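# Push the office chair into the next room's yellow bay

## Task

Get the office chair into the adjoining room and leave it parked in that room's yellow taped bay, with each of its five wheels inside the tape and none resting on the tape. The robot must not tip over or finish leaning. The chair has to stay in the bay by itself, without the robot holding it there.

## Robot and tools

ROBOT. A wheeled base with two drive wheels. It can drive straight and turn on the spot but cannot slide sideways. On the base is a lifting column carrying a head with two cameras and two six-joint arms, each with a two-finger gripper. Shoulder height S = 0.90 m + column_m. Folded, as at the start, the robot is 0.73 m long, 0.62 m wide and S + 0.43 m tall, and its front is 0.40 m ahead of the column.

FRAMES. Base frame: origin on the floor under the column, midway between the drive wheels; x forward, y to the left, z up. The odometry frame is the base frame as it was at the scene's start. left_hand and right_hand are reported in the base frame as the point where the fingers meet (fingertips 8 mm further on). Each hand's z axis runs along the fingers (quat_wxyz maps (0, 0, 1) onto that direction) and its y axis along the opening.

TOOL execute_actions. Arguments: "actions", a list holding either no action or exactly one; and optional "cameras", a list of names from cam_head_left, cam_head_right, cam_left_wrist, cam_right_wrist, nav_camera, all (omitted, null or ["all"] gives every camera; [] gives none). An action may contain:
- "base": exactly one key. {"translate_m": d} is a relative drive in metres along the robot's own x, forward positive, -3 to 3. {"rotate_rad": d} is a relative turn in place in radians, counter-clockwise seen from above (left) positive, -3.2 to 3.2. Both are offsets from where the base last measured itself.
- "joints": a single object, keyed by joint name, of absolute targets (not offsets). column_m 0 to 0.8 (metres); head_tilt_rad -0.61 to 1.308 (0 roughly level, positive tilts down); for each arm, left_ or right_ prefixed: joint1_rad -2.879 to 2.879, joint2_rad 0 to 3.141, joint3_rad 0 to 3.019, joint4_rad -1.692 to 1.57, joint5_rad -1.57 to 1.57 (positive swings the hand to the robot's right), joint6_rad -2.094 to 2.094 (hand roll, positive clockwise seen from behind), gripper_m 0 to 0.093 (metres between fingertips).
- "speeds": optional caps for this action only, translate_m 0.05 to 0.8 m/s and rotate_rad 0.1 to 1 rad/s; the maximum is the default. A drive or turn needing more than 8.667 s at its cap is refused, and so is any call with a bad key or out-of-range value; then nothing moves. No action runs past 15 s. Parts left out of an action may keep pushing toward earlier targets.
The parts of one action start together. If a result reports a stop, any later motion calls in that same reply are skipped.

TOOL wait: "seconds", 0 to 10; commands nothing and returns state and images. TOOL zoom_image: "camera" plus "region" [x0, y0, x1, y1] in that camera's pixels from its top-left corner, at most 504 by 504, taken from the latest full image. TOOL finished_scene: "scene", the current scene's integer; it ends the scene for good and reports success, so the chair must already be parked and stable.

ARM HINTS. With joint1 at -1.57 (left) or 1.57 (right) and joints 5, 6 at 0, an arm moves in a forward-pointing vertical plane 0.23 m beside the column. With a = j2 - 0.35, b = 1.05 + j2 - j3, c = b - j4, the hand sits about 0.12 + 0.39 sin a + 0.38 cos b + 0.25 cos c ahead and S + 0.39 cos a - 0.38 sin b - 0.25 sin c up; reality tends to be a few cm lower and nearer. Small target changes (under about 0.03 rad, 0.08 for joints 2 and 3) may not move a joint at all.

RESULT LINES. base_status and joint_status describe how the last accepted action ended: done (within tolerance; for the base it only means the wheels turned the commanded amount), off_target (stopped short, may still push), contact_stop (base or column hit something and now holds), time_out, not_followed. "joint command not followed" with a "cause:" line means a safety check withheld an arm's targets because of the other arm, the body, or an object; back the joints you moved off by 0.05 rad or more, or drive away. on_its_own covers what the call did not command; "held at" is a held target, not a position. base_odometry counts wheel turns only, so slip shows as travel; heading runs -3.142 to 3.142, left positive. If turned_by_wheels and turned_by_imu differ by over about 4 % and by 0.05 rad or more, the base hit something or slipped. base_tilt gives forward and right lean in degrees (about 1 degree fixed bias). motor_effort lists left_wheel and right_wheel as percent of maximum, positive pushing forward, peak in brackets; rest values out of range suggest pushing or a sill/cord under a wheel. wheel_motors_off is 1 while the wheel motors are cut. joint_positions, left_hand, right_hand give current readings. "pictures" names the images in order. MOTOR HOT warns from 85 °C; OVER-TEMPERATURE FAULT means an arm dropped at 100 °C, with limit_stop_at_motor_heat in joint_status.

CAMERAS. Head cameras look ahead and down by about head_tilt_rad; nav_camera sits at the base front 0.23 m up and looks forward; wrist cameras look along the fingers, tilted toward the hand's +x.

CAUTIONS. A stalled wheel ends a move with contact_stop; reverse 0.05 m before turning again. About 3 s of hard base pushing cuts both wheel motors for 2 s, and meanwhile the base does not hold. A forward tilt reading dropping 0.5 degrees or more during a move means the robot is leaning back; reverse 0.05 m. Table edges between 0.30 m up and 0.26 m below S can ride over the housing into the column. The column stops with contact_stop when an arm's load changes as it descends, then refuses to descend until raised 0.2 m. Arms moving with column_m under 0.3 can strike the housing or floor. Never let the arms collide or press on each other. Push the chair gently, avoid slams, drops and knocking it over, and finish with the robot clear of it.

Each tool is called after "Request:" by a JSON object that holds its "api" and its "payload".

## Session

Request:
{"api": "execute_actions", "payload": {"actions": []}}

Scene clock: 0.00 s.
Joint torques (N m, as the arm reports them, + toward a larger angle): no reading
base_odometry: x=+0.000 y=+0.000 heading=+0.000 (m, m, rad; odometry frame)
turned_by_wheels: +0.000 (rad since the last result)
turned_by_imu: +0.000 (rad since the last result)
base_tilt: forward=+0.5 right=-0.9 (deg)
base_status: not commanded
joint_positions: column_m=+0.554 head_tilt_rad=+0.862 left_joint1_rad=-1.588 left_joint2_rad=+0.862 left_joint3_rad=+0.381 left_joint4_rad=-0.930 left_joint5_rad=+0.040 left_joint6_rad=-0.019 left_gripper_m=+0.094 right_joint1_rad=+1.572 right_joint2_rad=+0.881 right_joint3_rad=+0.393 right_joint4_rad=-0.952 right_joint5_rad=-0.008 right_joint6_rad=-0.024 right_gripper_m=+0.095
joint_status: not commanded
wheel_motors_off: 0
motor_effort: left_wheel=+3 right_wheel=+2 (%)
left_hand: x=+0.1393 y=+0.2142 z=+1.2545 quat_wxyz=(+0.430, +0.010, -0.903, +0.019) (m; base frame)
right_hand: x=+0.1386 y=-0.2239 z=+1.2561 quat_wxyz=(+0.442, +0.009, -0.897, -0.009) (m; base frame)
pictures: cam_head_left, cam_head_right, cam_left_wrist, cam_right_wrist, nav_camera
Images, in order (width x height): cam_head_left 896x504, cam_head_right 896x504, cam_left_wrist 504x504, cam_right_wrist 504x504, nav_camera 896x504.

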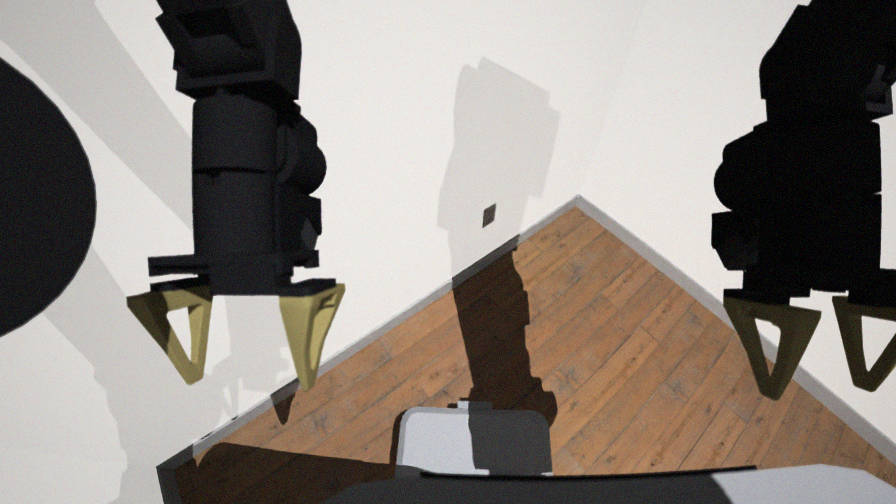

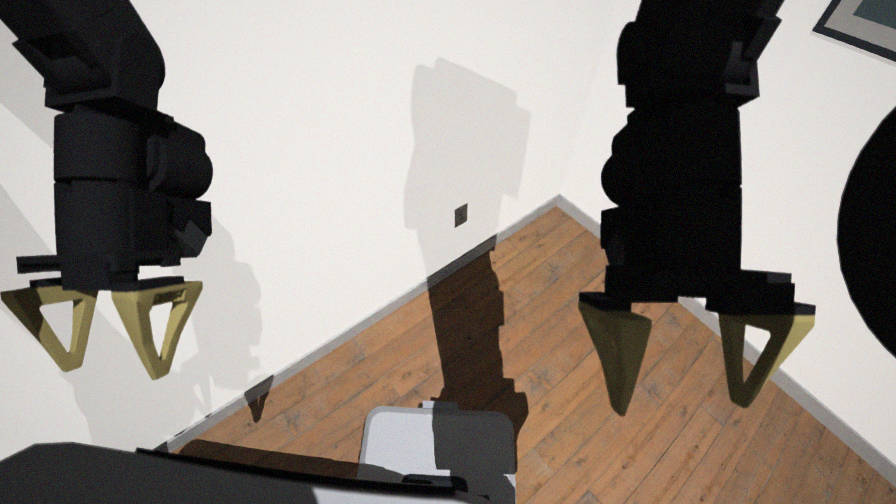

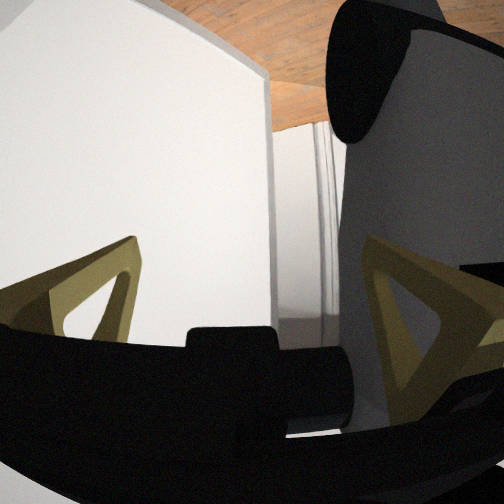

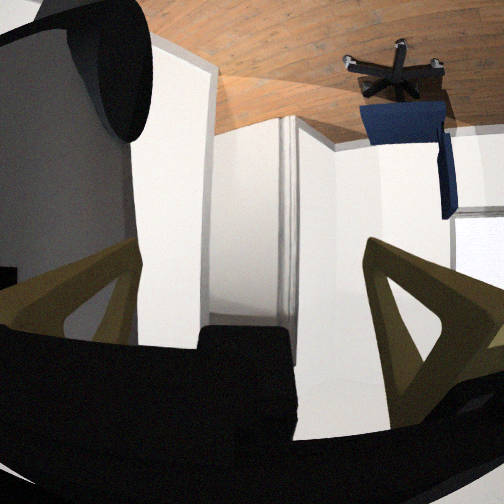

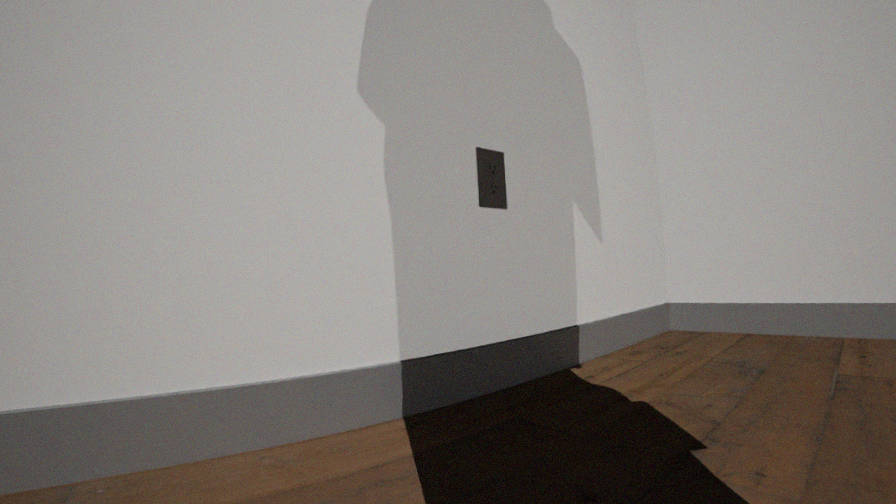

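Request:
{"api": "execute_actions", "payload": {"actions": [{"base":{"rotate_rad":-1.6},"joints":{"head_tilt_rad":0.45}}], "cameras": ["cam_head_left","nav_camera"]}}

Request:
{"api": "execute_actions", "payload": {"actions": [{"base":{"rotate_rad":-1.3}}], "cameras": ["cam_head_left","nav_camera"]}}

Scene clock: 4.27 s.
Joint torques (N m, as the arm reports them, + toward a larger angle): left_arm=[-1.4  -6.59 -1.21 -1.52  0.03  0.04] | right_arm=[ 0.59 -6.7  -0.92 -1.49  0.22 -0.08]
base_odometry: x=+0.000 y=+0.000 heading=-1.599 (m, m, rad; odometry frame)
turned_by_wheels: -1.599 (rad since the last result)
turned_by_imu: -1.599 (rad since the last result)
base_tilt: forward=+0.4 right=-0.8 (deg)
base_status: done
joint_positions: column_m=+0.554 head_tilt_rad=+0.468 left_joint1_rad=-1.588 left_joint2_rad=+0.862 left_joint3_rad=+0.381 left_joint4_rad=-0.930 left_joint5_rad=+0.040 left_joint6_rad=-0.019 left_gripper_m=+0.094 right_joint1_rad=+1.572 right_joint2_rad=+0.881 right_joint3_rad=+0.393 right_joint4_rad=-0.952 right_joint5_rad=-0.008 right_joint6_rad=-0.024 right_gripper_m=+0.095
joint_status: all done
wheel_motors_off: 0
motor_effort: left_wheel=+2(32) right_wheel=-1(28) (%)
left_hand: x=+0.1393 y=+0.2142 z=+1.2545 quat_wxyz=(+0.430, +0.010, -0.903, +0.019) (m; base frame)
right_hand: x=+0.1386 y=-0.2239 z=+1.2561 quat_wxyz=(+0.442, +0.009, -0.897, -0.009) (m; base frame)
pictures: cam_head_left, nav_camera
camera_calibration (this result's frames):
cam_head_left: T_world_to_cam=[[0.0581557, -0.998195, 0.0150187, 0.0309906], [-0.508532, -0.0425668, -0.85999, 1.35438], [0.859077, 0.0423758, -0.510089, 0.675458], [0, 0, 0, 1]] pos_world=[0.106673, 0.0599632, 1.50883]
Images, in order (width x height): cam_head_left 896x504, nav_camera 896x504.

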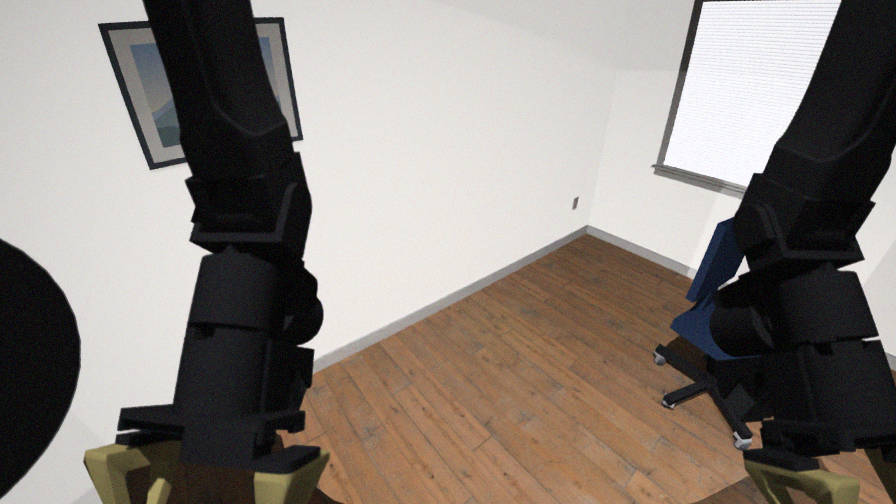

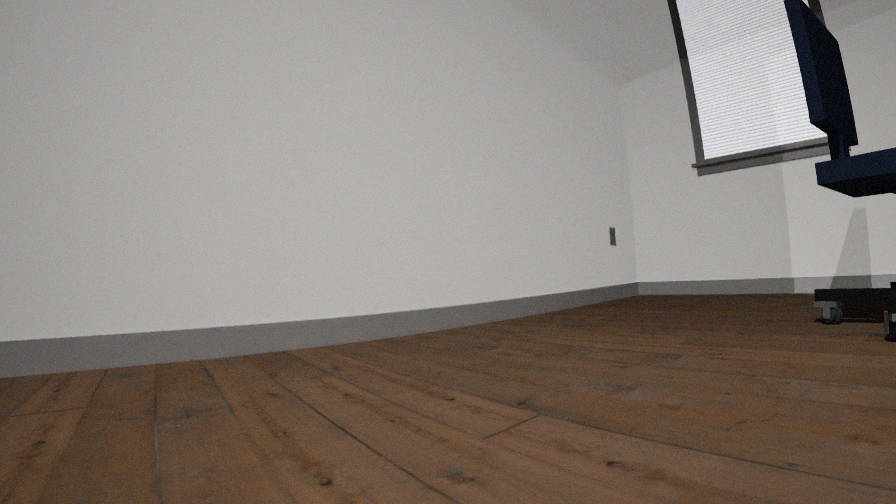

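Scene clock: 6.87 s.
Joint torques (N m, as the arm reports them, + toward a larger angle): left_arm=[-1.51 -6.61 -1.05 -1.34  0.02  0.04] | right_arm=[ 0.56 -6.84 -1.03 -1.52  0.22 -0.08]
base_odometry: x=+0.000 y=+0.000 heading=-2.899 (m, m, rad; odometry frame)
turned_by_wheels: -1.299 (rad since the last result)
turned_by_imu: -1.300 (rad since the last result)
base_tilt: forward=+0.4 right=-0.9 (deg)
base_status: done
joint_positions: column_m=+0.554 head_tilt_rad=+0.468 left_joint1_rad=-1.588 left_joint2_rad=+0.862 left_joint3_rad=+0.381 left_joint4_rad=-0.930 left_joint5_rad=+0.040 left_joint6_rad=-0.019 left_gripper_m=+0.094 right_joint1_rad=+1.572 right_joint2_rad=+0.881 right_joint3_rad=+0.393 right_joint4_rad=-0.952 right_joint5_rad=-0.008 right_joint6_rad=-0.024 right_gripper_m=+0.095
joint_status: not commanded
wheel_motors_off: 0
motor_effort: left_wheel=+2(28) right_wheel=-2(21) (%)
left_hand: x=+0.1393 y=+0.2142 z=+1.2545 quat_wxyz=(+0.430, +0.010, -0.903, +0.019) (m; base frame)
right_hand: x=+0.1386 y=-0.2239 z=+1.2561 quat_wxyz=(+0.442, +0.009, -0.897, -0.009) (m; base frame)
pictures: cam_head_left, nav_camera
camera_calibration (this result's frames):
cam_head_left: T_world_to_cam=[[0.0581555, -0.998195, 0.0150192, 0.0309898], [-0.508524, -0.0425668, -0.859995, 1.35439], [0.859082, 0.0423758, -0.510082, 0.675446], [0, 0, 0, 1]] pos_world=[0.106674, 0.0599632, 1.50883]
Images, in order (width x height): cam_head_left 896x504, nav_camera 896x504.

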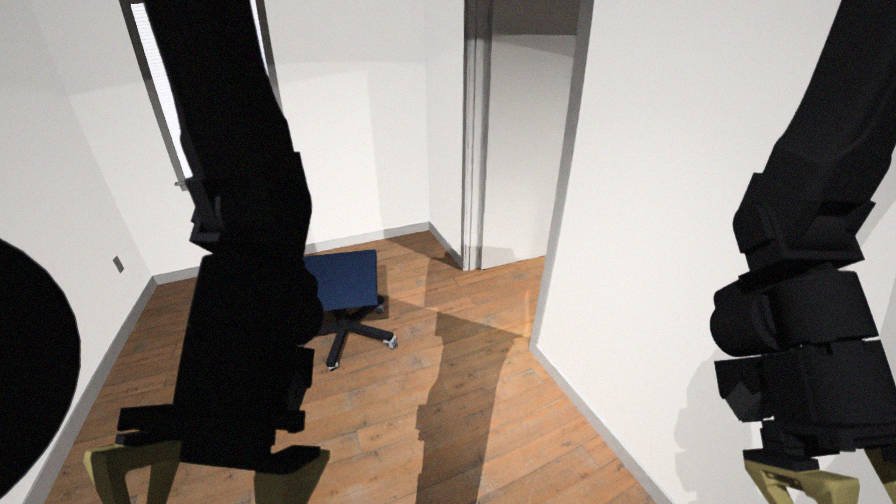

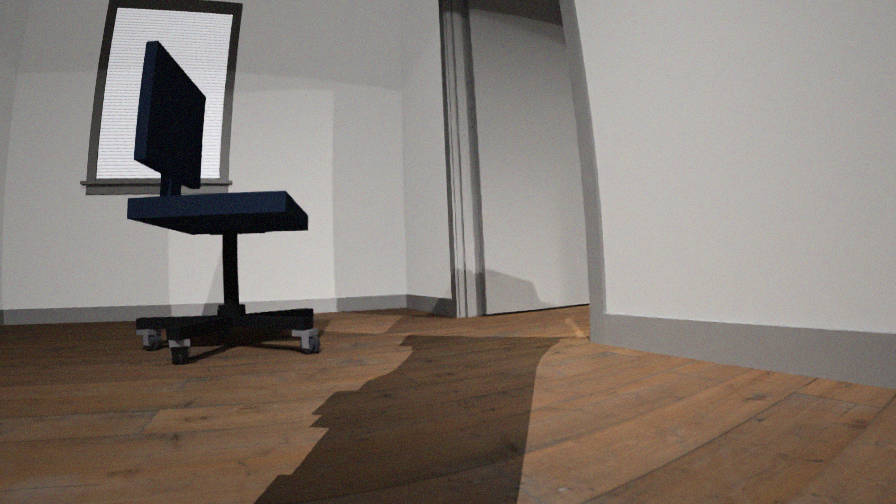

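Request:
{"api": "execute_actions", "payload": {"actions": [{"base":{"rotate_rad":0.98},"joints":{"column_m":0.7,"head_tilt_rad":0.8}}], "cameras": []}}

Request:
{"api": "execute_actions", "payload": {"actions": [{"base":{"translate_m":1.9}}], "cameras": ["cam_head_left"]}}

Request:
{"api": "execute_actions", "payload": {"actions": [{"base":{"rotate_rad":-1.9}}], "cameras": ["cam_head_left","cam_head_right","nav_camera"]}}

Scene clock: 16.37 s.
Joint torques (N m, as the arm reports them, + toward a larger angle): left_arm=[-1.4  -6.24 -1.17 -1.41  0.03  0.04] | right_arm=[ 0.58 -6.71 -0.93 -1.49  0.21 -0.08]
base_odometry: x=+0.000 y=+0.000 heading=-1.920 (m, m, rad; odometry frame)
turned_by_wheels: +0.979 (rad since the last result)
turned_by_imu: +0.979 (rad since the last result)
base_tilt: forward=+0.5 right=-1.0 (deg)
base_status: done
joint_positions: column_m=+0.700 head_tilt_rad=+0.802 left_joint1_rad=-1.588 left_joint2_rad=+0.862 left_joint3_rad=+0.381 left_joint4_rad=-0.930 left_joint5_rad=+0.040 left_joint6_rad=-0.019 left_gripper_m=+0.094 right_joint1_rad=+1.572 right_joint2_rad=+0.881 right_joint3_rad=+0.393 right_joint4_rad=-0.952 right_joint5_rad=-0.008 right_joint6_rad=-0.024 right_gripper_m=+0.095
joint_status: all done
wheel_motors_off: 0
motor_effort: left_wheel=-4(23) right_wheel=+3(16) (%)
left_hand: x=+0.1393 y=+0.2142 z=+1.4003 quat_wxyz=(+0.430, +0.010, -0.903, +0.019) (m; base frame)
right_hand: x=+0.1386 y=-0.2239 z=+1.4020 quat_wxyz=(+0.442, +0.009, -0.897, -0.009) (m; base frame)
pictures: none
No camera images: the call's "cameras" was empty. Leave "cameras" out to get every camera's image.

Scene clock: 20.93 s.
Joint torques (N m, as the arm reports them, + toward a larger angle): left_arm=[-1.32 -6.69 -1.31 -1.48  0.02  0.03] | right_arm=[ 0.58 -6.81 -0.83 -1.49  0.22 -0.08]
base_odometry: x=-0.650 y=-1.785 heading=-1.920 (m, m, rad; odometry frame)
turned_by_wheels: +0.000 (rad since the last result)
turned_by_imu: +0.002 (rad since the last result)
base_tilt: forward=+0.4 right=-0.9 (deg)
base_status: done
joint_positions: column_m=+0.700 head_tilt_rad=+0.802 left_joint1_rad=-1.588 left_joint2_rad=+0.862 left_joint3_rad=+0.382 left_joint4_rad=-0.930 left_joint5_rad=+0.040 left_joint6_rad=-0.019 left_gripper_m=+0.094 right_joint1_rad=+1.572 right_joint2_rad=+0.881 right_joint3_rad=+0.392 right_joint4_rad=-0.952 right_joint5_rad=-0.008 right_joint6_rad=-0.024 right_gripper_m=+0.095
joint_status: not commanded
wheel_motors_off: 0
motor_effort: left_wheel=-1(38) right_wheel=+3(36) (%)
left_hand: x=+0.1399 y=+0.2142 z=+1.4001 quat_wxyz=(+0.429, +0.010, -0.903, +0.019) (m; base frame)
right_hand: x=+0.1382 y=-0.2239 z=+1.4021 quat_wxyz=(+0.443, +0.009, -0.897, -0.009) (m; base frame)
pictures: cam_head_left
camera_calibration (this result's frames):
cam_head_left: T_world_to_cam=[[0.0598661, -0.998195, -0.00486751, 0.0622409], [-0.762263, -0.0425668, -0.645867, 1.13148], [0.644493, 0.0423758, -0.763435, 1.18768], [0, 0, 0, 1]] pos_world=[0.0933082, 0.0599632, 1.6378]
Images, in order (width x height): cam_head_left 896x504.

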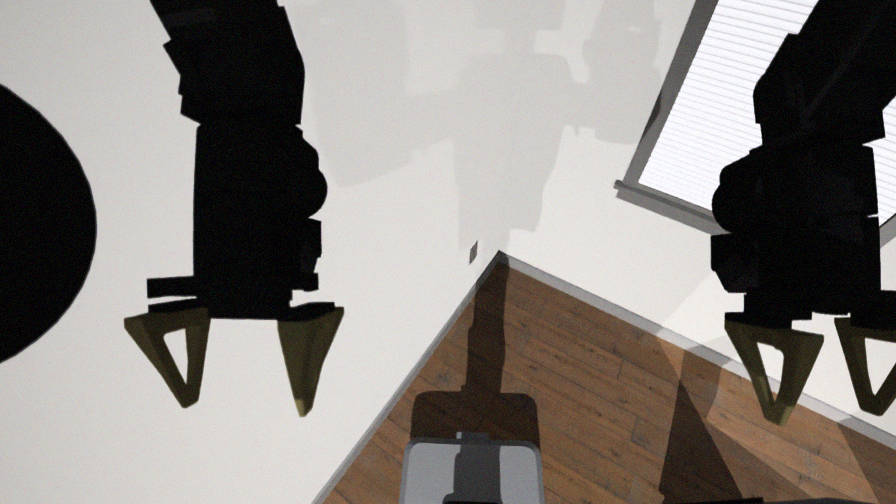

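Scene clock: 24.13 s.
Joint torques (N m, as the arm reports them, + toward a larger angle): left_arm=[-1.36 -6.19 -1.32 -1.35  0.03  0.04] | right_arm=[ 0.6  -6.85 -0.86 -1.49  0.21 -0.08]
base_odometry: x=-0.650 y=-1.785 heading=+2.463 (m, m, rad; odometry frame)
turned_by_wheels: -1.900 (rad since the last result)
turned_by_imu: -1.899 (rad since the last result)
base_tilt: forward=+0.5 right=-0.8 (deg)
base_status: done
joint_positions: column_m=+0.700 head_tilt_rad=+0.802 left_joint1_rad=-1.588 left_joint2_rad=+0.862 left_joint3_rad=+0.382 left_joint4_rad=-0.930 left_joint5_rad=+0.040 left_joint6_rad=-0.019 left_gripper_m=+0.094 right_joint1_rad=+1.572 right_joint2_rad=+0.881 right_joint3_rad=+0.392 right_joint4_rad=-0.952 right_joint5_rad=-0.008 right_joint6_rad=-0.024 right_gripper_m=+0.095
joint_status: not commanded
wheel_motors_off: 0
motor_effort: left_wheel=+0(29) right_wheel=-1(30) (%)
left_hand: x=+0.1399 y=+0.2142 z=+1.4001 quat_wxyz=(+0.429, +0.010, -0.903, +0.019) (m; base frame)
right_hand: x=+0.1382 y=-0.2239 z=+1.4021 quat_wxyz=(+0.443, +0.009, -0.897, -0.009) (m; base frame)
pictures: cam_head_left, cam_head_right, nav_camera
camera_calibration (this result's frames):
cam_head_left: T_world_to_cam=[[0.0598661, -0.998195, -0.00486751, 0.0622409], [-0.762263, -0.0425668, -0.645867, 1.13148], [0.644493, 0.0423758, -0.763435, 1.18768], [0, 0, 0, 1]] pos_world=[0.0933082, 0.0599632, 1.6378]
cam_head_right: T_world_to_cam=[[0.0381666, -0.99918, -0.0135196, -0.0523909], [-0.745383, -0.0194559, -0.666353, 1.16347], [0.665543, 0.0355097, -0.745514, 1.15156], [0, 0, 0, 1]] pos_world=[0.102818, -0.0706032, 1.63308]
Images, in order (width x height): cam_head_left 896x504, cam_head_right 896x504, nav_camera 896x504.

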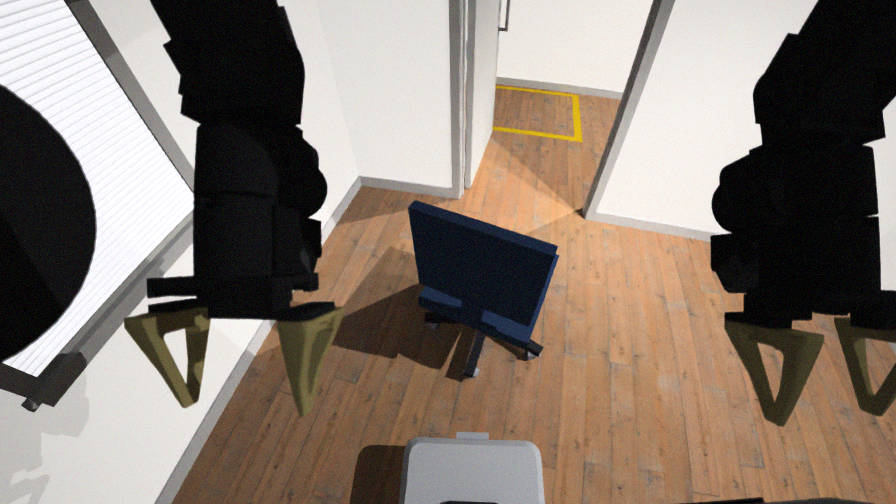

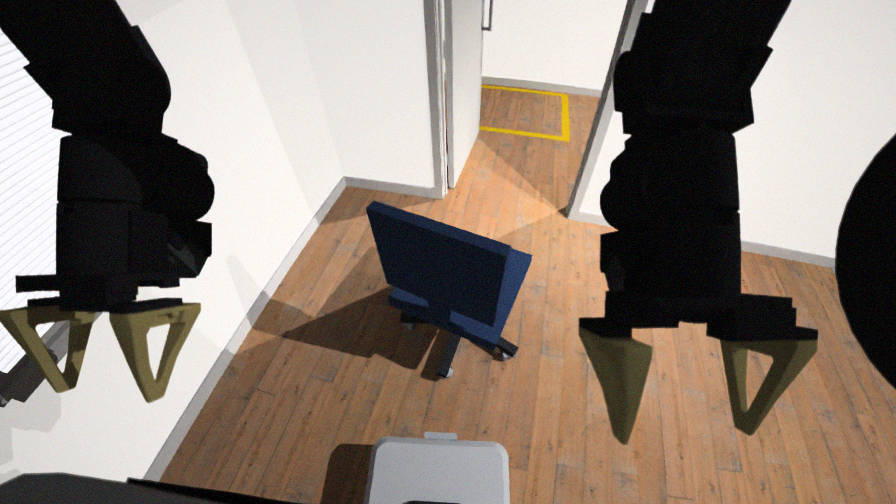

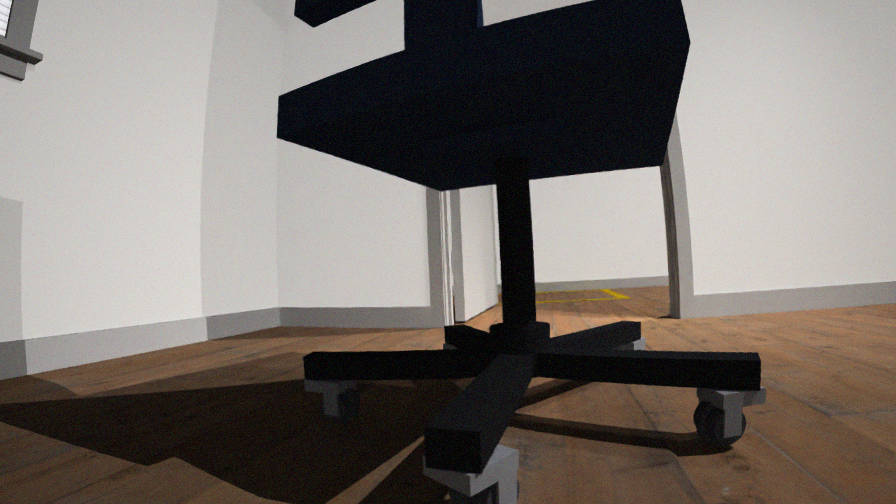

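Request:
{"api": "execute_actions", "payload": {"actions": [{"base":{"translate_m":0.15},"joints":{"left_joint1_rad":-1.74,"left_joint2_rad":1.15,"left_joint3_rad":1.49,"left_joint4_rad":-0.86,"left_joint5_rad":0,"left_joint6_rad":1.2,"right_joint1_rad":1.74,"right_joint2_rad":0.95,"right_joint3_rad":1.11,"right_joint4_rad":-0.68,"right_joint5_rad":0,"right_joint6_rad":1.2}}], "cameras": []}}

Request:
{"api": "execute_actions", "payload": {"actions": [{"joints":{"column_m":0.42,"head_tilt_rad":0.9}}]}}

Scene clock: 29.27 s.
Joint torques (N m, as the arm reports them, + toward a larger angle): left_arm=[ -2.85 -18.39   8.71   0.09   0.16   0.1 ] | right_arm=[  1.04 -14.57   7.03   0.01   0.22   0.02]
base_odometry: x=-0.767 y=-1.691 heading=+2.463 (m, m, rad; odometry frame)
turned_by_wheels: -0.001 (rad since the last result)
turned_by_imu: +0.000 (rad since the last result)
base_tilt: forward=+0.5 right=-1.0 (deg)
base_status: done
joint_positions: column_m=+0.700 head_tilt_rad=+0.802 left_joint1_rad=-1.741 left_joint2_rad=+1.147 left_joint3_rad=+1.475 left_joint4_rad=-0.861 left_joint5_rad=+0.001 left_joint6_rad=+1.193 left_gripper_m=+0.094 right_joint1_rad=+1.745 right_joint2_rad=+0.947 right_joint3_rad=+1.093 right_joint4_rad=-0.677 right_joint5_rad=+0.000 right_joint6_rad=+1.192 right_gripper_m=+0.095
joint_status: all done
wheel_motors_off: 0
motor_effort: left_wheel=-1(48) right_wheel=+1(34) (%)
left_hand: x=+0.6816 y=+0.1396 z=+1.3787 quat_wxyz=(-0.038, -0.595, -0.800, +0.064) (m; base frame)
right_hand: x=+0.5731 y=-0.1481 z=+1.3798 quat_wxyz=(+0.046, -0.523, -0.849, -0.060) (m; base frame)
pictures: none
No camera images: the call's "cameras" was empty. Leave "cameras" out to get every camera's image.

Scene clock: 33.47 s.
Joint torques (N m, as the arm reports them, + toward a larger angle): left_arm=[ -2.73 -18.1    8.72   0.11   0.14   0.1 ] | right_arm=[  1.05 -14.39   6.99   0.     0.22   0.02]
base_odometry: x=-0.767 y=-1.691 heading=+2.463 (m, m, rad; odometry frame)
turned_by_wheels: +0.000 (rad since the last result)
turned_by_imu: +0.000 (rad since the last result)
base_tilt: forward=+0.5 right=-0.9 (deg)
base_status: not commanded
joint_positions: column_m=+0.420 head_tilt_rad=+0.901 left_joint1_rad=-1.741 left_joint2_rad=+1.147 left_joint3_rad=+1.475 left_joint4_rad=-0.861 left_joint5_rad=+0.001 left_joint6_rad=+1.193 left_gripper_m=+0.094 right_joint1_rad=+1.745 right_joint2_rad=+0.947 right_joint3_rad=+1.093 right_joint4_rad=-0.677 right_joint5_rad=+0.000 right_joint6_rad=+1.192 right_gripper_m=+0.095
joint_status: all done
wheel_motors_off: 0
motor_effort: left_wheel=-1(0) right_wheel=+1(3) (%)
left_hand: x=+0.6816 y=+0.1396 z=+1.0988 quat_wxyz=(-0.038, -0.595, -0.800, +0.064) (m; base frame)
right_hand: x=+0.5731 y=-0.1481 z=+1.0999 quat_wxyz=(+0.046, -0.523, -0.849, -0.060) (m; base frame)
pictures: cam_head_left, cam_head_right, cam_left_wrist, cam_right_wrist, nav_camera
camera_calibration (this result's frames):
cam_head_left: T_world_to_cam=[[0.0590969, -0.998195, -0.0107332, 0.0691649], [-0.822102, -0.0425668, -0.567747, 0.843904], [0.566265, 0.0423758, -0.823133, 1.06191], [0, 0, 0, 1]] pos_world=[0.088368, 0.0599632, 1.35396]
cam_head_right: T_world_to_cam=[[0.0366515, -0.99918, -0.0172086, -0.0509112], [-0.807319, -0.0194559, -0.589794, 0.872461], [0.588975, 0.0355097, -0.80737, 1.03375], [0, 0, 0, 1]] pos_world=[0.0973668, -0.0706032, 1.34832]
cam_left_wrist: T_world_to_cam=[[-0.9587, -0.279317, 0.0536375, 0.632027], [-0.221355, 0.851154, 0.47596, -0.488421], [-0.178598, 0.44443, -0.87783, 1.1452], [0, 0, 0, 1]] pos_world=[0.70234, 0.0832952, 1.20386]
cam_right_wrist: T_world_to_cam=[[-0.886546, -0.458185, -0.0640502, 0.505032], [-0.373236, 0.626531, 0.684218, -0.436971], [-0.273369, 0.630497, -0.726459, 1.17666], [0, 0, 0, 1]] pos_world=[0.606303, -0.236705, 1.18613]
Images, in order (width x height): cam_head_left 896x504, cam_head_right 896x504, cam_left_wrist 504x504, cam_right_wrist 504x504, nav_camera 896x504.

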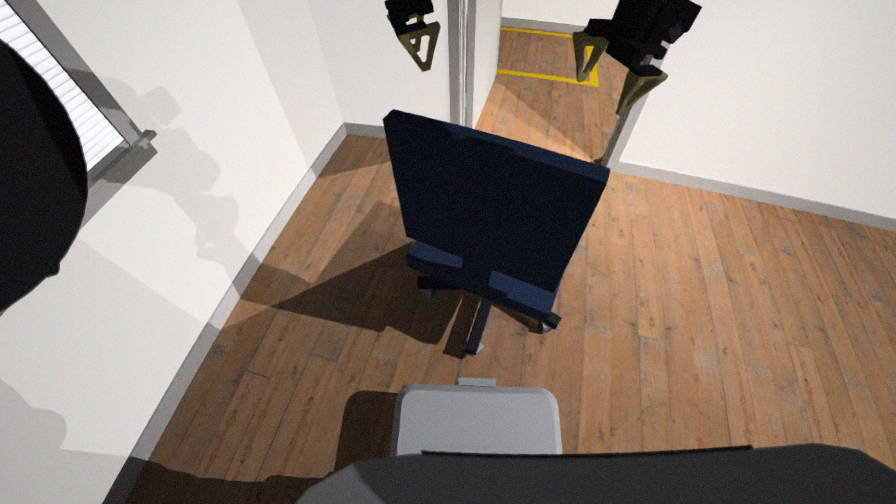

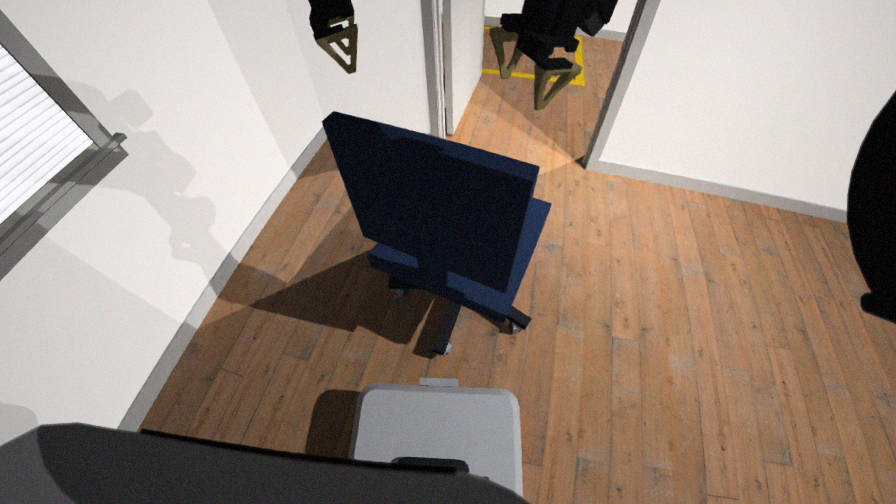

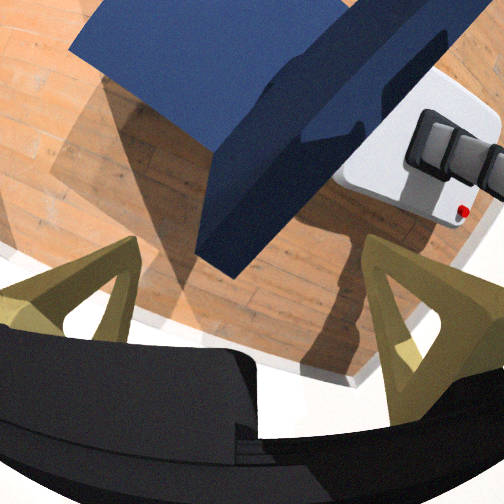

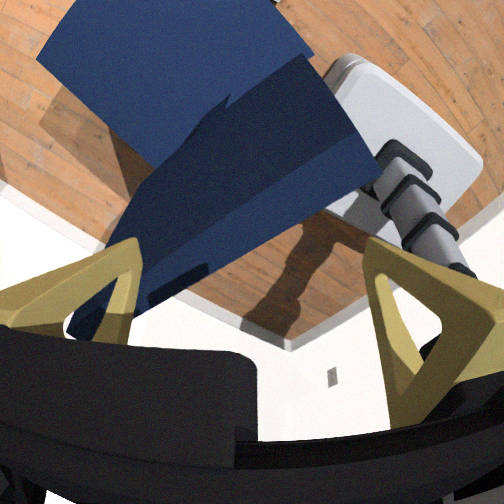

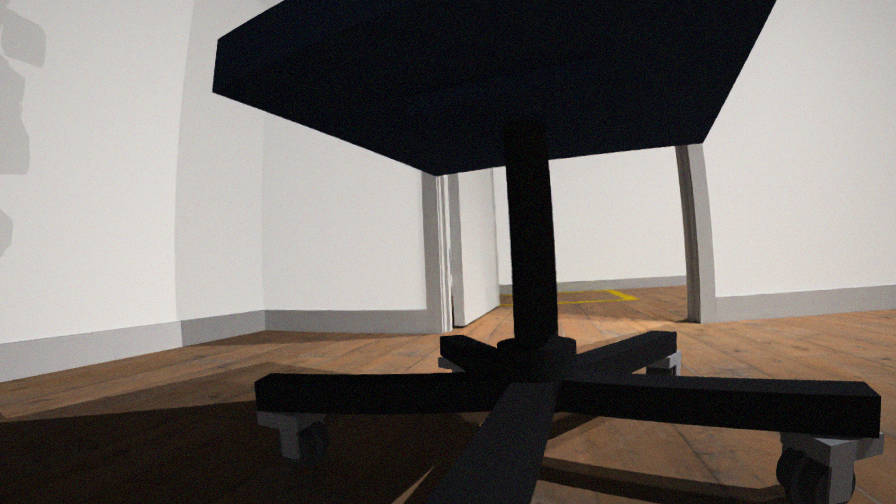

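Request:
{"api": "execute_actions", "payload": {"actions": [{"base":{"translate_m":0.04},"joints":{"column_m":0.3}}], "cameras": ["cam_head_left","cam_left_wrist","cam_right_wrist"]}}

Scene clock: 37.70 s.
Joint torques (N m, as the arm reports them, + toward a larger angle): left_arm=[ -2.7  -17.94   8.74   0.11   0.14   0.09] | right_arm=[  1.04 -14.52   6.96   0.     0.22   0.02]
base_odometry: x=-0.798 y=-1.666 heading=+2.462 (m, m, rad; odometry frame)
turned_by_wheels: -0.001 (rad since the last result)
turned_by_imu: -0.001 (rad since the last result)
base_tilt: forward=+0.5 right=-0.9 (deg)
base_status: done
joint_positions: column_m=+0.300 head_tilt_rad=+0.901 left_joint1_rad=-1.741 left_joint2_rad=+1.147 left_joint3_rad=+1.475 left_joint4_rad=-0.861 left_joint5_rad=+0.001 left_joint6_rad=+1.193 left_gripper_m=+0.094 right_joint1_rad=+1.745 right_joint2_rad=+0.947 right_joint3_rad=+1.093 right_joint4_rad=-0.677 right_joint5_rad=+0.000 right_joint6_rad=+1.192 right_gripper_m=+0.095
joint_status: all done
wheel_motors_off: 0
motor_effort: left_wheel=-1(37) right_wheel=+0(36) (%)
left_hand: x=+0.6816 y=+0.1396 z=+0.9788 quat_wxyz=(-0.038, -0.595, -0.800, +0.064) (m; base frame)
right_hand: x=+0.5731 y=-0.1481 z=+0.9799 quat_wxyz=(+0.046, -0.523, -0.849, -0.060) (m; base frame)
pictures: cam_head_left, cam_left_wrist, cam_right_wrist
camera_calibration (this result's frames):
cam_head_left: T_world_to_cam=[[0.0590912, -0.998195, -0.0107645, 0.0679174], [-0.822403, -0.0425668, -0.567311, 0.775226], [0.565829, 0.0423758, -0.823433, 0.963533], [0, 0, 0, 1]] pos_world=[0.0883404, 0.0599632, 1.23393]
cam_left_wrist: T_world_to_cam=[[-0.958808, -0.278955, 0.0535855, 0.638538], [-0.22106, 0.851241, 0.475943, -0.431499], [-0.178381, 0.444492, -0.877842, 1.03972], [0, 0, 0, 1]] pos_world=[0.702313, 0.083288, 1.08386]
cam_right_wrist: T_world_to_cam=[[-0.886546, -0.458185, -0.0640502, 0.497346], [-0.373236, 0.626531, 0.684218, -0.354861], [-0.273369, 0.630497, -0.726459, 1.08948], [0, 0, 0, 1]] pos_world=[0.606303, -0.236705, 1.06612]
Images, in order (width x height): cam_head_left 896x504, cam_left_wrist 504x504, cam_right_wrist 504x504.

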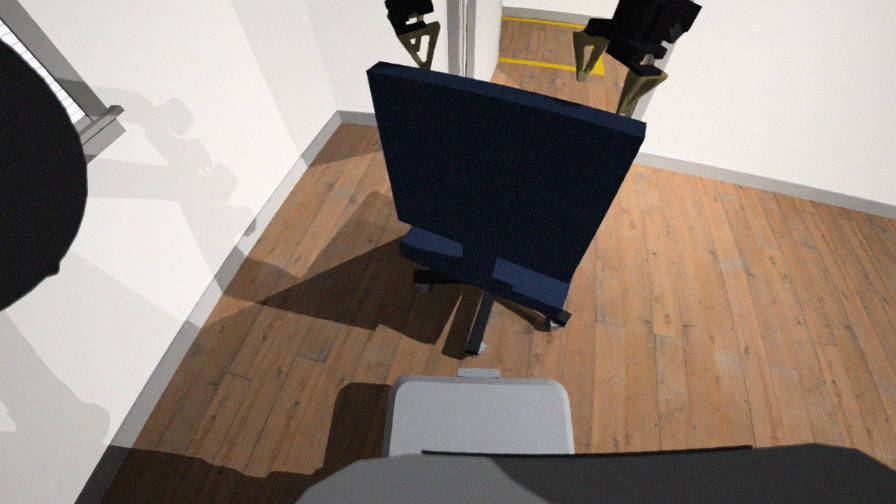

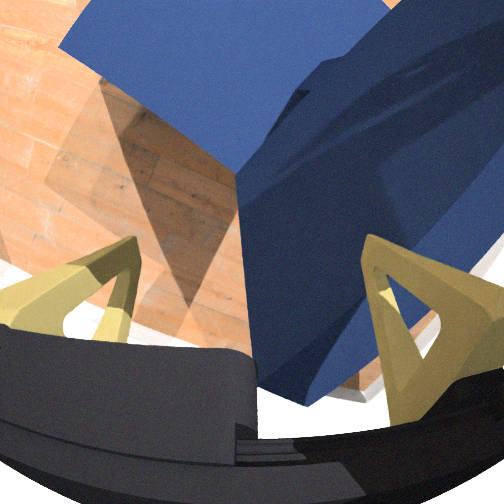

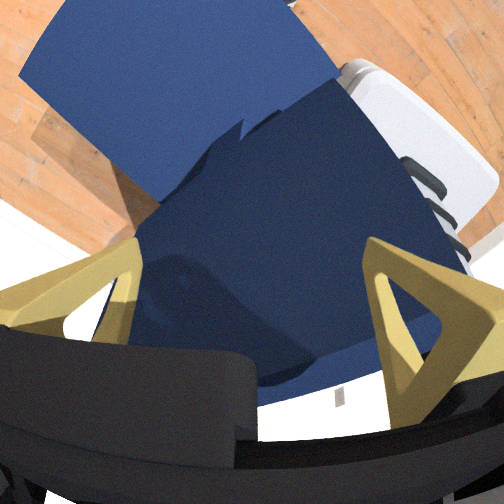

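Request:
{"api": "execute_actions", "payload": {"actions": [{"base":{"translate_m":-0.05}}], "cameras": []}}

Request:
{"api": "execute_actions", "payload": {"actions": [{"joints":{"column_m":0.24}}], "cameras": ["cam_head_left","cam_left_wrist","cam_right_wrist"]}}

Scene clock: 41.17 s.
Joint torques (N m, as the arm reports them, + toward a larger angle): left_arm=[ -2.81 -17.48   7.11  -0.23   0.03   0.11] | right_arm=[  1.31 -14.55   5.23  -0.33   0.1    0.03]
base_odometry: x=-0.759 y=-1.698 heading=+2.463 (m, m, rad; odometry frame)
turned_by_wheels: +0.001 (rad since the last result)
turned_by_imu: +0.001 (rad since the last result)
base_tilt: forward=+0.5 right=-0.9 (deg)
base_status: done
joint_positions: column_m=+0.300 head_tilt_rad=+0.902 left_joint1_rad=-1.741 left_joint2_rad=+1.139 left_joint3_rad=+1.494 left_joint4_rad=-0.850 left_joint5_rad=+0.004 left_joint6_rad=+1.192 left_gripper_m=+0.094 right_joint1_rad=+1.741 right_joint2_rad=+0.945 right_joint3_rad=+1.115 right_joint4_rad=-0.666 right_joint5_rad=+0.003 right_joint6_rad=+1.191 right_gripper_m=+0.095
joint_status: not commanded
wheel_motors_off: 0
motor_effort: left_wheel=+1(34) right_wheel=-2(30) (%)
left_hand: x=+0.6955 y=+0.1394 z=+0.9893 quat_wxyz=(-0.055, -0.594, -0.801, +0.055) (m; base frame)
right_hand: x=+0.5888 y=-0.1502 z=+0.9863 quat_wxyz=(+0.029, -0.525, -0.848, -0.068) (m; base frame)
pictures: none
No camera images: the call's "cameras" was empty. Leave "cameras" out to get every camera's image.

Scene clock: 42.53 s.
Joint torques (N m, as the arm reports them, + toward a larger angle): left_arm=[ -2.36 -10.3    6.17   0.52   0.03   0.07] | right_arm=[  1.25 -13.49   5.33  -0.03   0.12  -0.02]
base_odometry: x=-0.759 y=-1.698 heading=+2.463 (m, m, rad; odometry frame)
turned_by_wheels: +0.000 (rad since the last result)
turned_by_imu: +0.000 (rad since the last result)
base_tilt: forward=+0.5 right=-0.9 (deg)
base_status: not commanded
joint_positions: column_m=+0.240 head_tilt_rad=+0.902 left_joint1_rad=-1.741 left_joint2_rad=+1.043 left_joint3_rad=+1.514 left_joint4_rad=-0.867 left_joint5_rad=+0.004 left_joint6_rad=+1.195 left_gripper_m=+0.094 right_joint1_rad=+1.742 right_joint2_rad=+0.933 right_joint3_rad=+1.115 right_joint4_rad=-0.674 right_joint5_rad=+0.002 right_joint6_rad=+1.195 right_gripper_m=+0.095
joint_status: all done
wheel_motors_off: 0
motor_effort: left_wheel=+4(6) right_wheel=-4(7) (%)
left_hand: x=+0.7193 y=+0.1467 z=+0.9913 quat_wxyz=(-0.097, -0.591, -0.801, +0.028) (m; base frame)
right_hand: x=+0.5894 y=-0.1504 z=+0.9317 quat_wxyz=(+0.028, -0.526, -0.847, -0.070) (m; base frame)
pictures: cam_head_left, cam_left_wrist, cam_right_wrist
camera_calibration (this result's frames):
cam_head_left: T_world_to_cam=[[0.0590887, -0.998195, -0.0107779, 0.0672883], [-0.822531, -0.0425668, -0.567124, 0.740975], [0.565642, 0.0423758, -0.823562, 0.914308], [0, 0, 0, 1]] pos_world=[0.0883285, 0.0599632, 1.17394]
cam_left_wrist: T_world_to_cam=[[-0.952321, -0.296404, -0.0723192, 0.79874], [-0.298022, 0.852966, 0.428523, -0.332969], [-0.0653302, 0.429644, -0.900632, 0.997699], [0, 0, 0, 1]] pos_world=[0.726605, 0.0921054, 1.09901]
cam_right_wrist: T_world_to_cam=[[-0.888415, -0.448493, -0.0978343, 0.5417], [-0.392724, 0.63226, 0.667844, -0.286647], [-0.237667, 0.631745, -0.737843, 1.05011], [0, 0, 0, 1]] pos_world=[0.618258, -0.239219, 1.01925]
Images, in order (width x height): cam_head_left 896x504, cam_left_wrist 504x504, cam_right_wrist 504x504.

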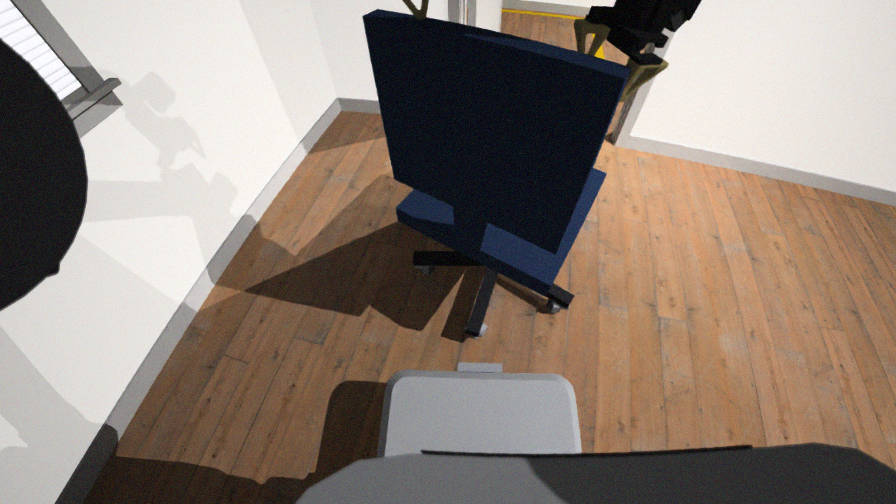

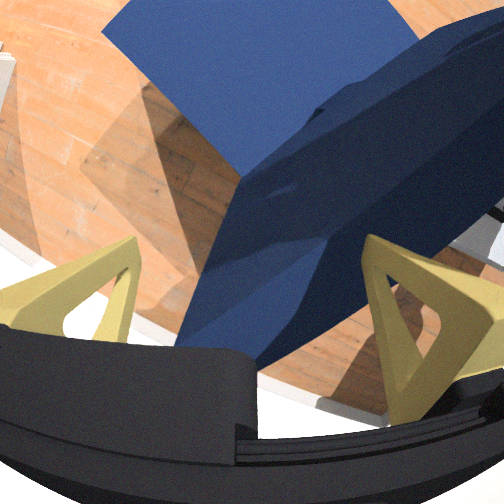

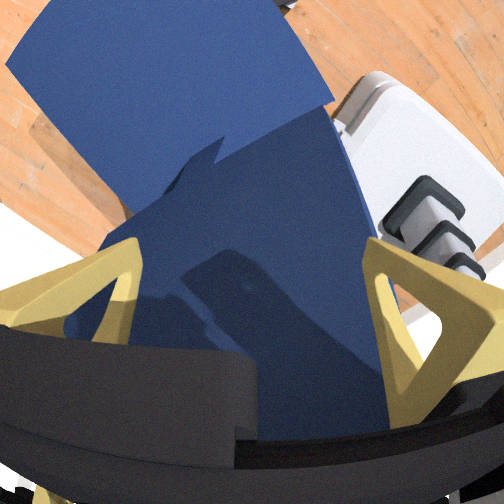

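Request:
{"api": "execute_actions", "payload": {"actions": [{"joints":{"column_m":0.4}}], "cameras": []}}

Request:
{"api": "execute_actions", "payload": {"actions": [{"base":{"translate_m":-0.07}}], "cameras": ["cam_head_left","cam_head_right","cam_left_wrist","cam_right_wrist"]}}

Scene clock: 46.83 s.
Joint torques (N m, as the arm reports them, + toward a larger angle): left_arm=[ -2.74 -17.17   8.18   0.32   0.05   0.07] | right_arm=[  1.21 -13.5    5.27  -0.04   0.12  -0.03]
base_odometry: x=-0.759 y=-1.698 heading=+2.463 (m, m, rad; odometry frame)
turned_by_wheels: +0.000 (rad since the last result)
turned_by_imu: +0.000 (rad since the last result)
base_tilt: forward=+0.5 right=-0.8 (deg)
base_status: not commanded
joint_positions: column_m=+0.400 head_tilt_rad=+0.902 left_joint1_rad=-1.741 left_joint2_rad=+1.137 left_joint3_rad=+1.483 left_joint4_rad=-0.867 left_joint5_rad=+0.003 left_joint6_rad=+1.195 left_gripper_m=+0.094 right_joint1_rad=+1.742 right_joint2_rad=+0.933 right_joint3_rad=+1.115 right_joint4_rad=-0.674 right_joint5_rad=+0.002 right_joint6_rad=+1.195 right_gripper_m=+0.095
joint_status: all done
wheel_motors_off: 0
motor_effort: left_wheel=+3(5) right_wheel=-2(4) (%)
left_hand: x=+0.6866 y=+0.1400 z=+1.0869 quat_wxyz=(-0.044, -0.596, -0.800, +0.061) (m; base frame)
right_hand: x=+0.5894 y=-0.1504 z=+1.0915 quat_wxyz=(+0.028, -0.526, -0.847, -0.070) (m; base frame)
pictures: none
No camera images: the call's "cameras" was empty. Leave "cameras" out to get every camera's image.

Scene clock: 48.27 s.
Joint torques (N m, as the arm reports them, + toward a larger angle): left_arm=[ -2.6  -17.39   8.39   0.24   0.08   0.08] | right_arm=[  1.26 -13.5    5.31  -0.05   0.13  -0.02]
base_odometry: x=-0.704 y=-1.741 heading=+2.464 (m, m, rad; odometry frame)
turned_by_wheels: +0.001 (rad since the last result)
turned_by_imu: +0.001 (rad since the last result)
base_tilt: forward=+0.5 right=-0.9 (deg)
base_status: done
joint_positions: column_m=+0.400 head_tilt_rad=+0.902 left_joint1_rad=-1.741 left_joint2_rad=+1.138 left_joint3_rad=+1.480 left_joint4_rad=-0.866 left_joint5_rad=+0.003 left_joint6_rad=+1.195 left_gripper_m=+0.094 right_joint1_rad=+1.742 right_joint2_rad=+0.933 right_joint3_rad=+1.115 right_joint4_rad=-0.675 right_joint5_rad=+0.002 right_joint6_rad=+1.195 right_gripper_m=+0.095
joint_status: not commanded
wheel_motors_off: 0
motor_effort: left_wheel=+1(47) right_wheel=-2(43) (%)
left_hand: x=+0.6846 y=+0.1400 z=+1.0851 quat_wxyz=(-0.042, -0.596, -0.800, +0.062) (m; base frame)
right_hand: x=+0.5888 y=-0.1504 z=+1.0914 quat_wxyz=(+0.029, -0.526, -0.847, -0.069) (m; base frame)
pictures: cam_head_left, cam_head_right, cam_left_wrist, cam_right_wrist
camera_calibration (this result's frames):
cam_head_left: T_world_to_cam=[[0.0590867, -0.998195, -0.010789, 0.0690263], [-0.822637, -0.0425668, -0.566971, 0.831407], [0.565488, 0.0423758, -0.823667, 1.04609], [0, 0, 0, 1]] pos_world=[0.0883188, 0.0599632, 1.33376]
cam_head_right: T_world_to_cam=[[0.0366353, -0.99918, -0.0172432, -0.0512095], [-0.807876, -0.0194559, -0.589032, 0.85954], [0.588213, 0.0355097, -0.807926, 1.01828], [0, 0, 0, 1]] pos_world=[0.0973123, -0.0706032, 1.32811]
cam_left_wrist: T_world_to_cam=[[-0.959411, -0.27819, 0.0462704, 0.644094], [-0.224474, 0.852635, 0.471832, -0.47514], [-0.170711, 0.442294, -0.880474, 1.13133], [0, 0, 0, 1]] pos_world=[0.704425, 0.0839199, 1.19049]
cam_right_wrist: T_world_to_cam=[[-0.888469, -0.448734, -0.0962349, 0.555071], [-0.391634, 0.631998, 0.668731, -0.395214], [-0.239262, 0.631835, -0.73725, 1.16811], [0, 0, 0, 1]] pos_world=[0.617868, -0.239198, 1.1789]
Images, in order (width x height): cam_head_left 896x504, cam_head_right 896x504, cam_left_wrist 504x504, cam_right_wrist 504x504.

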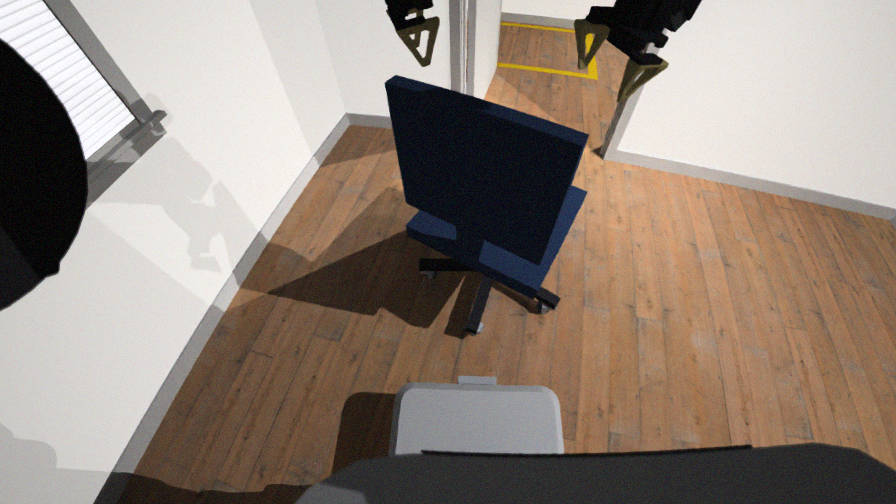

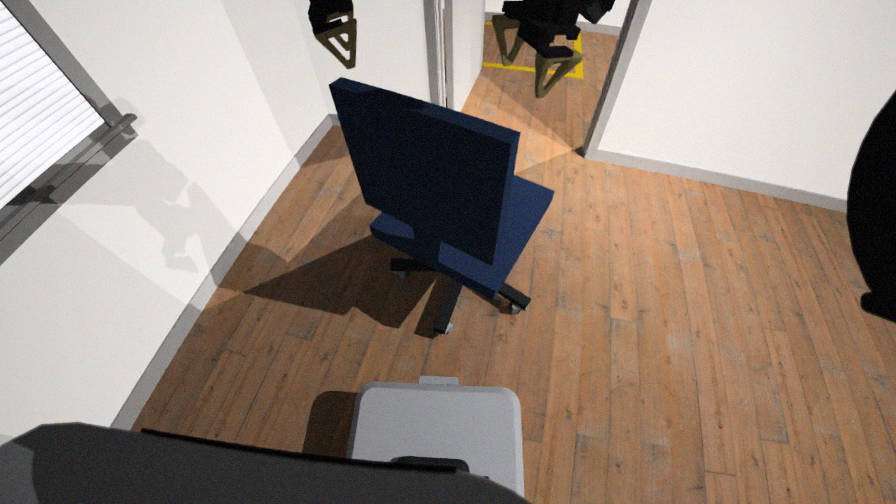

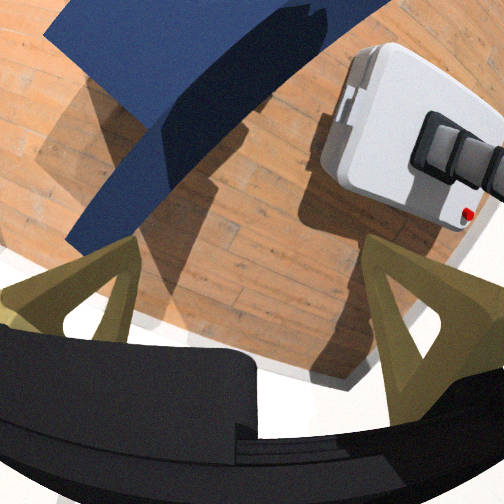

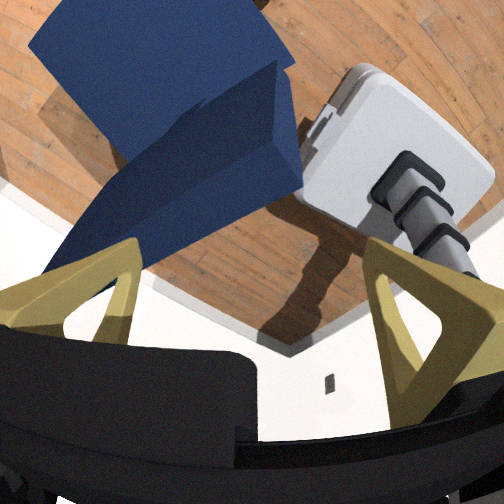

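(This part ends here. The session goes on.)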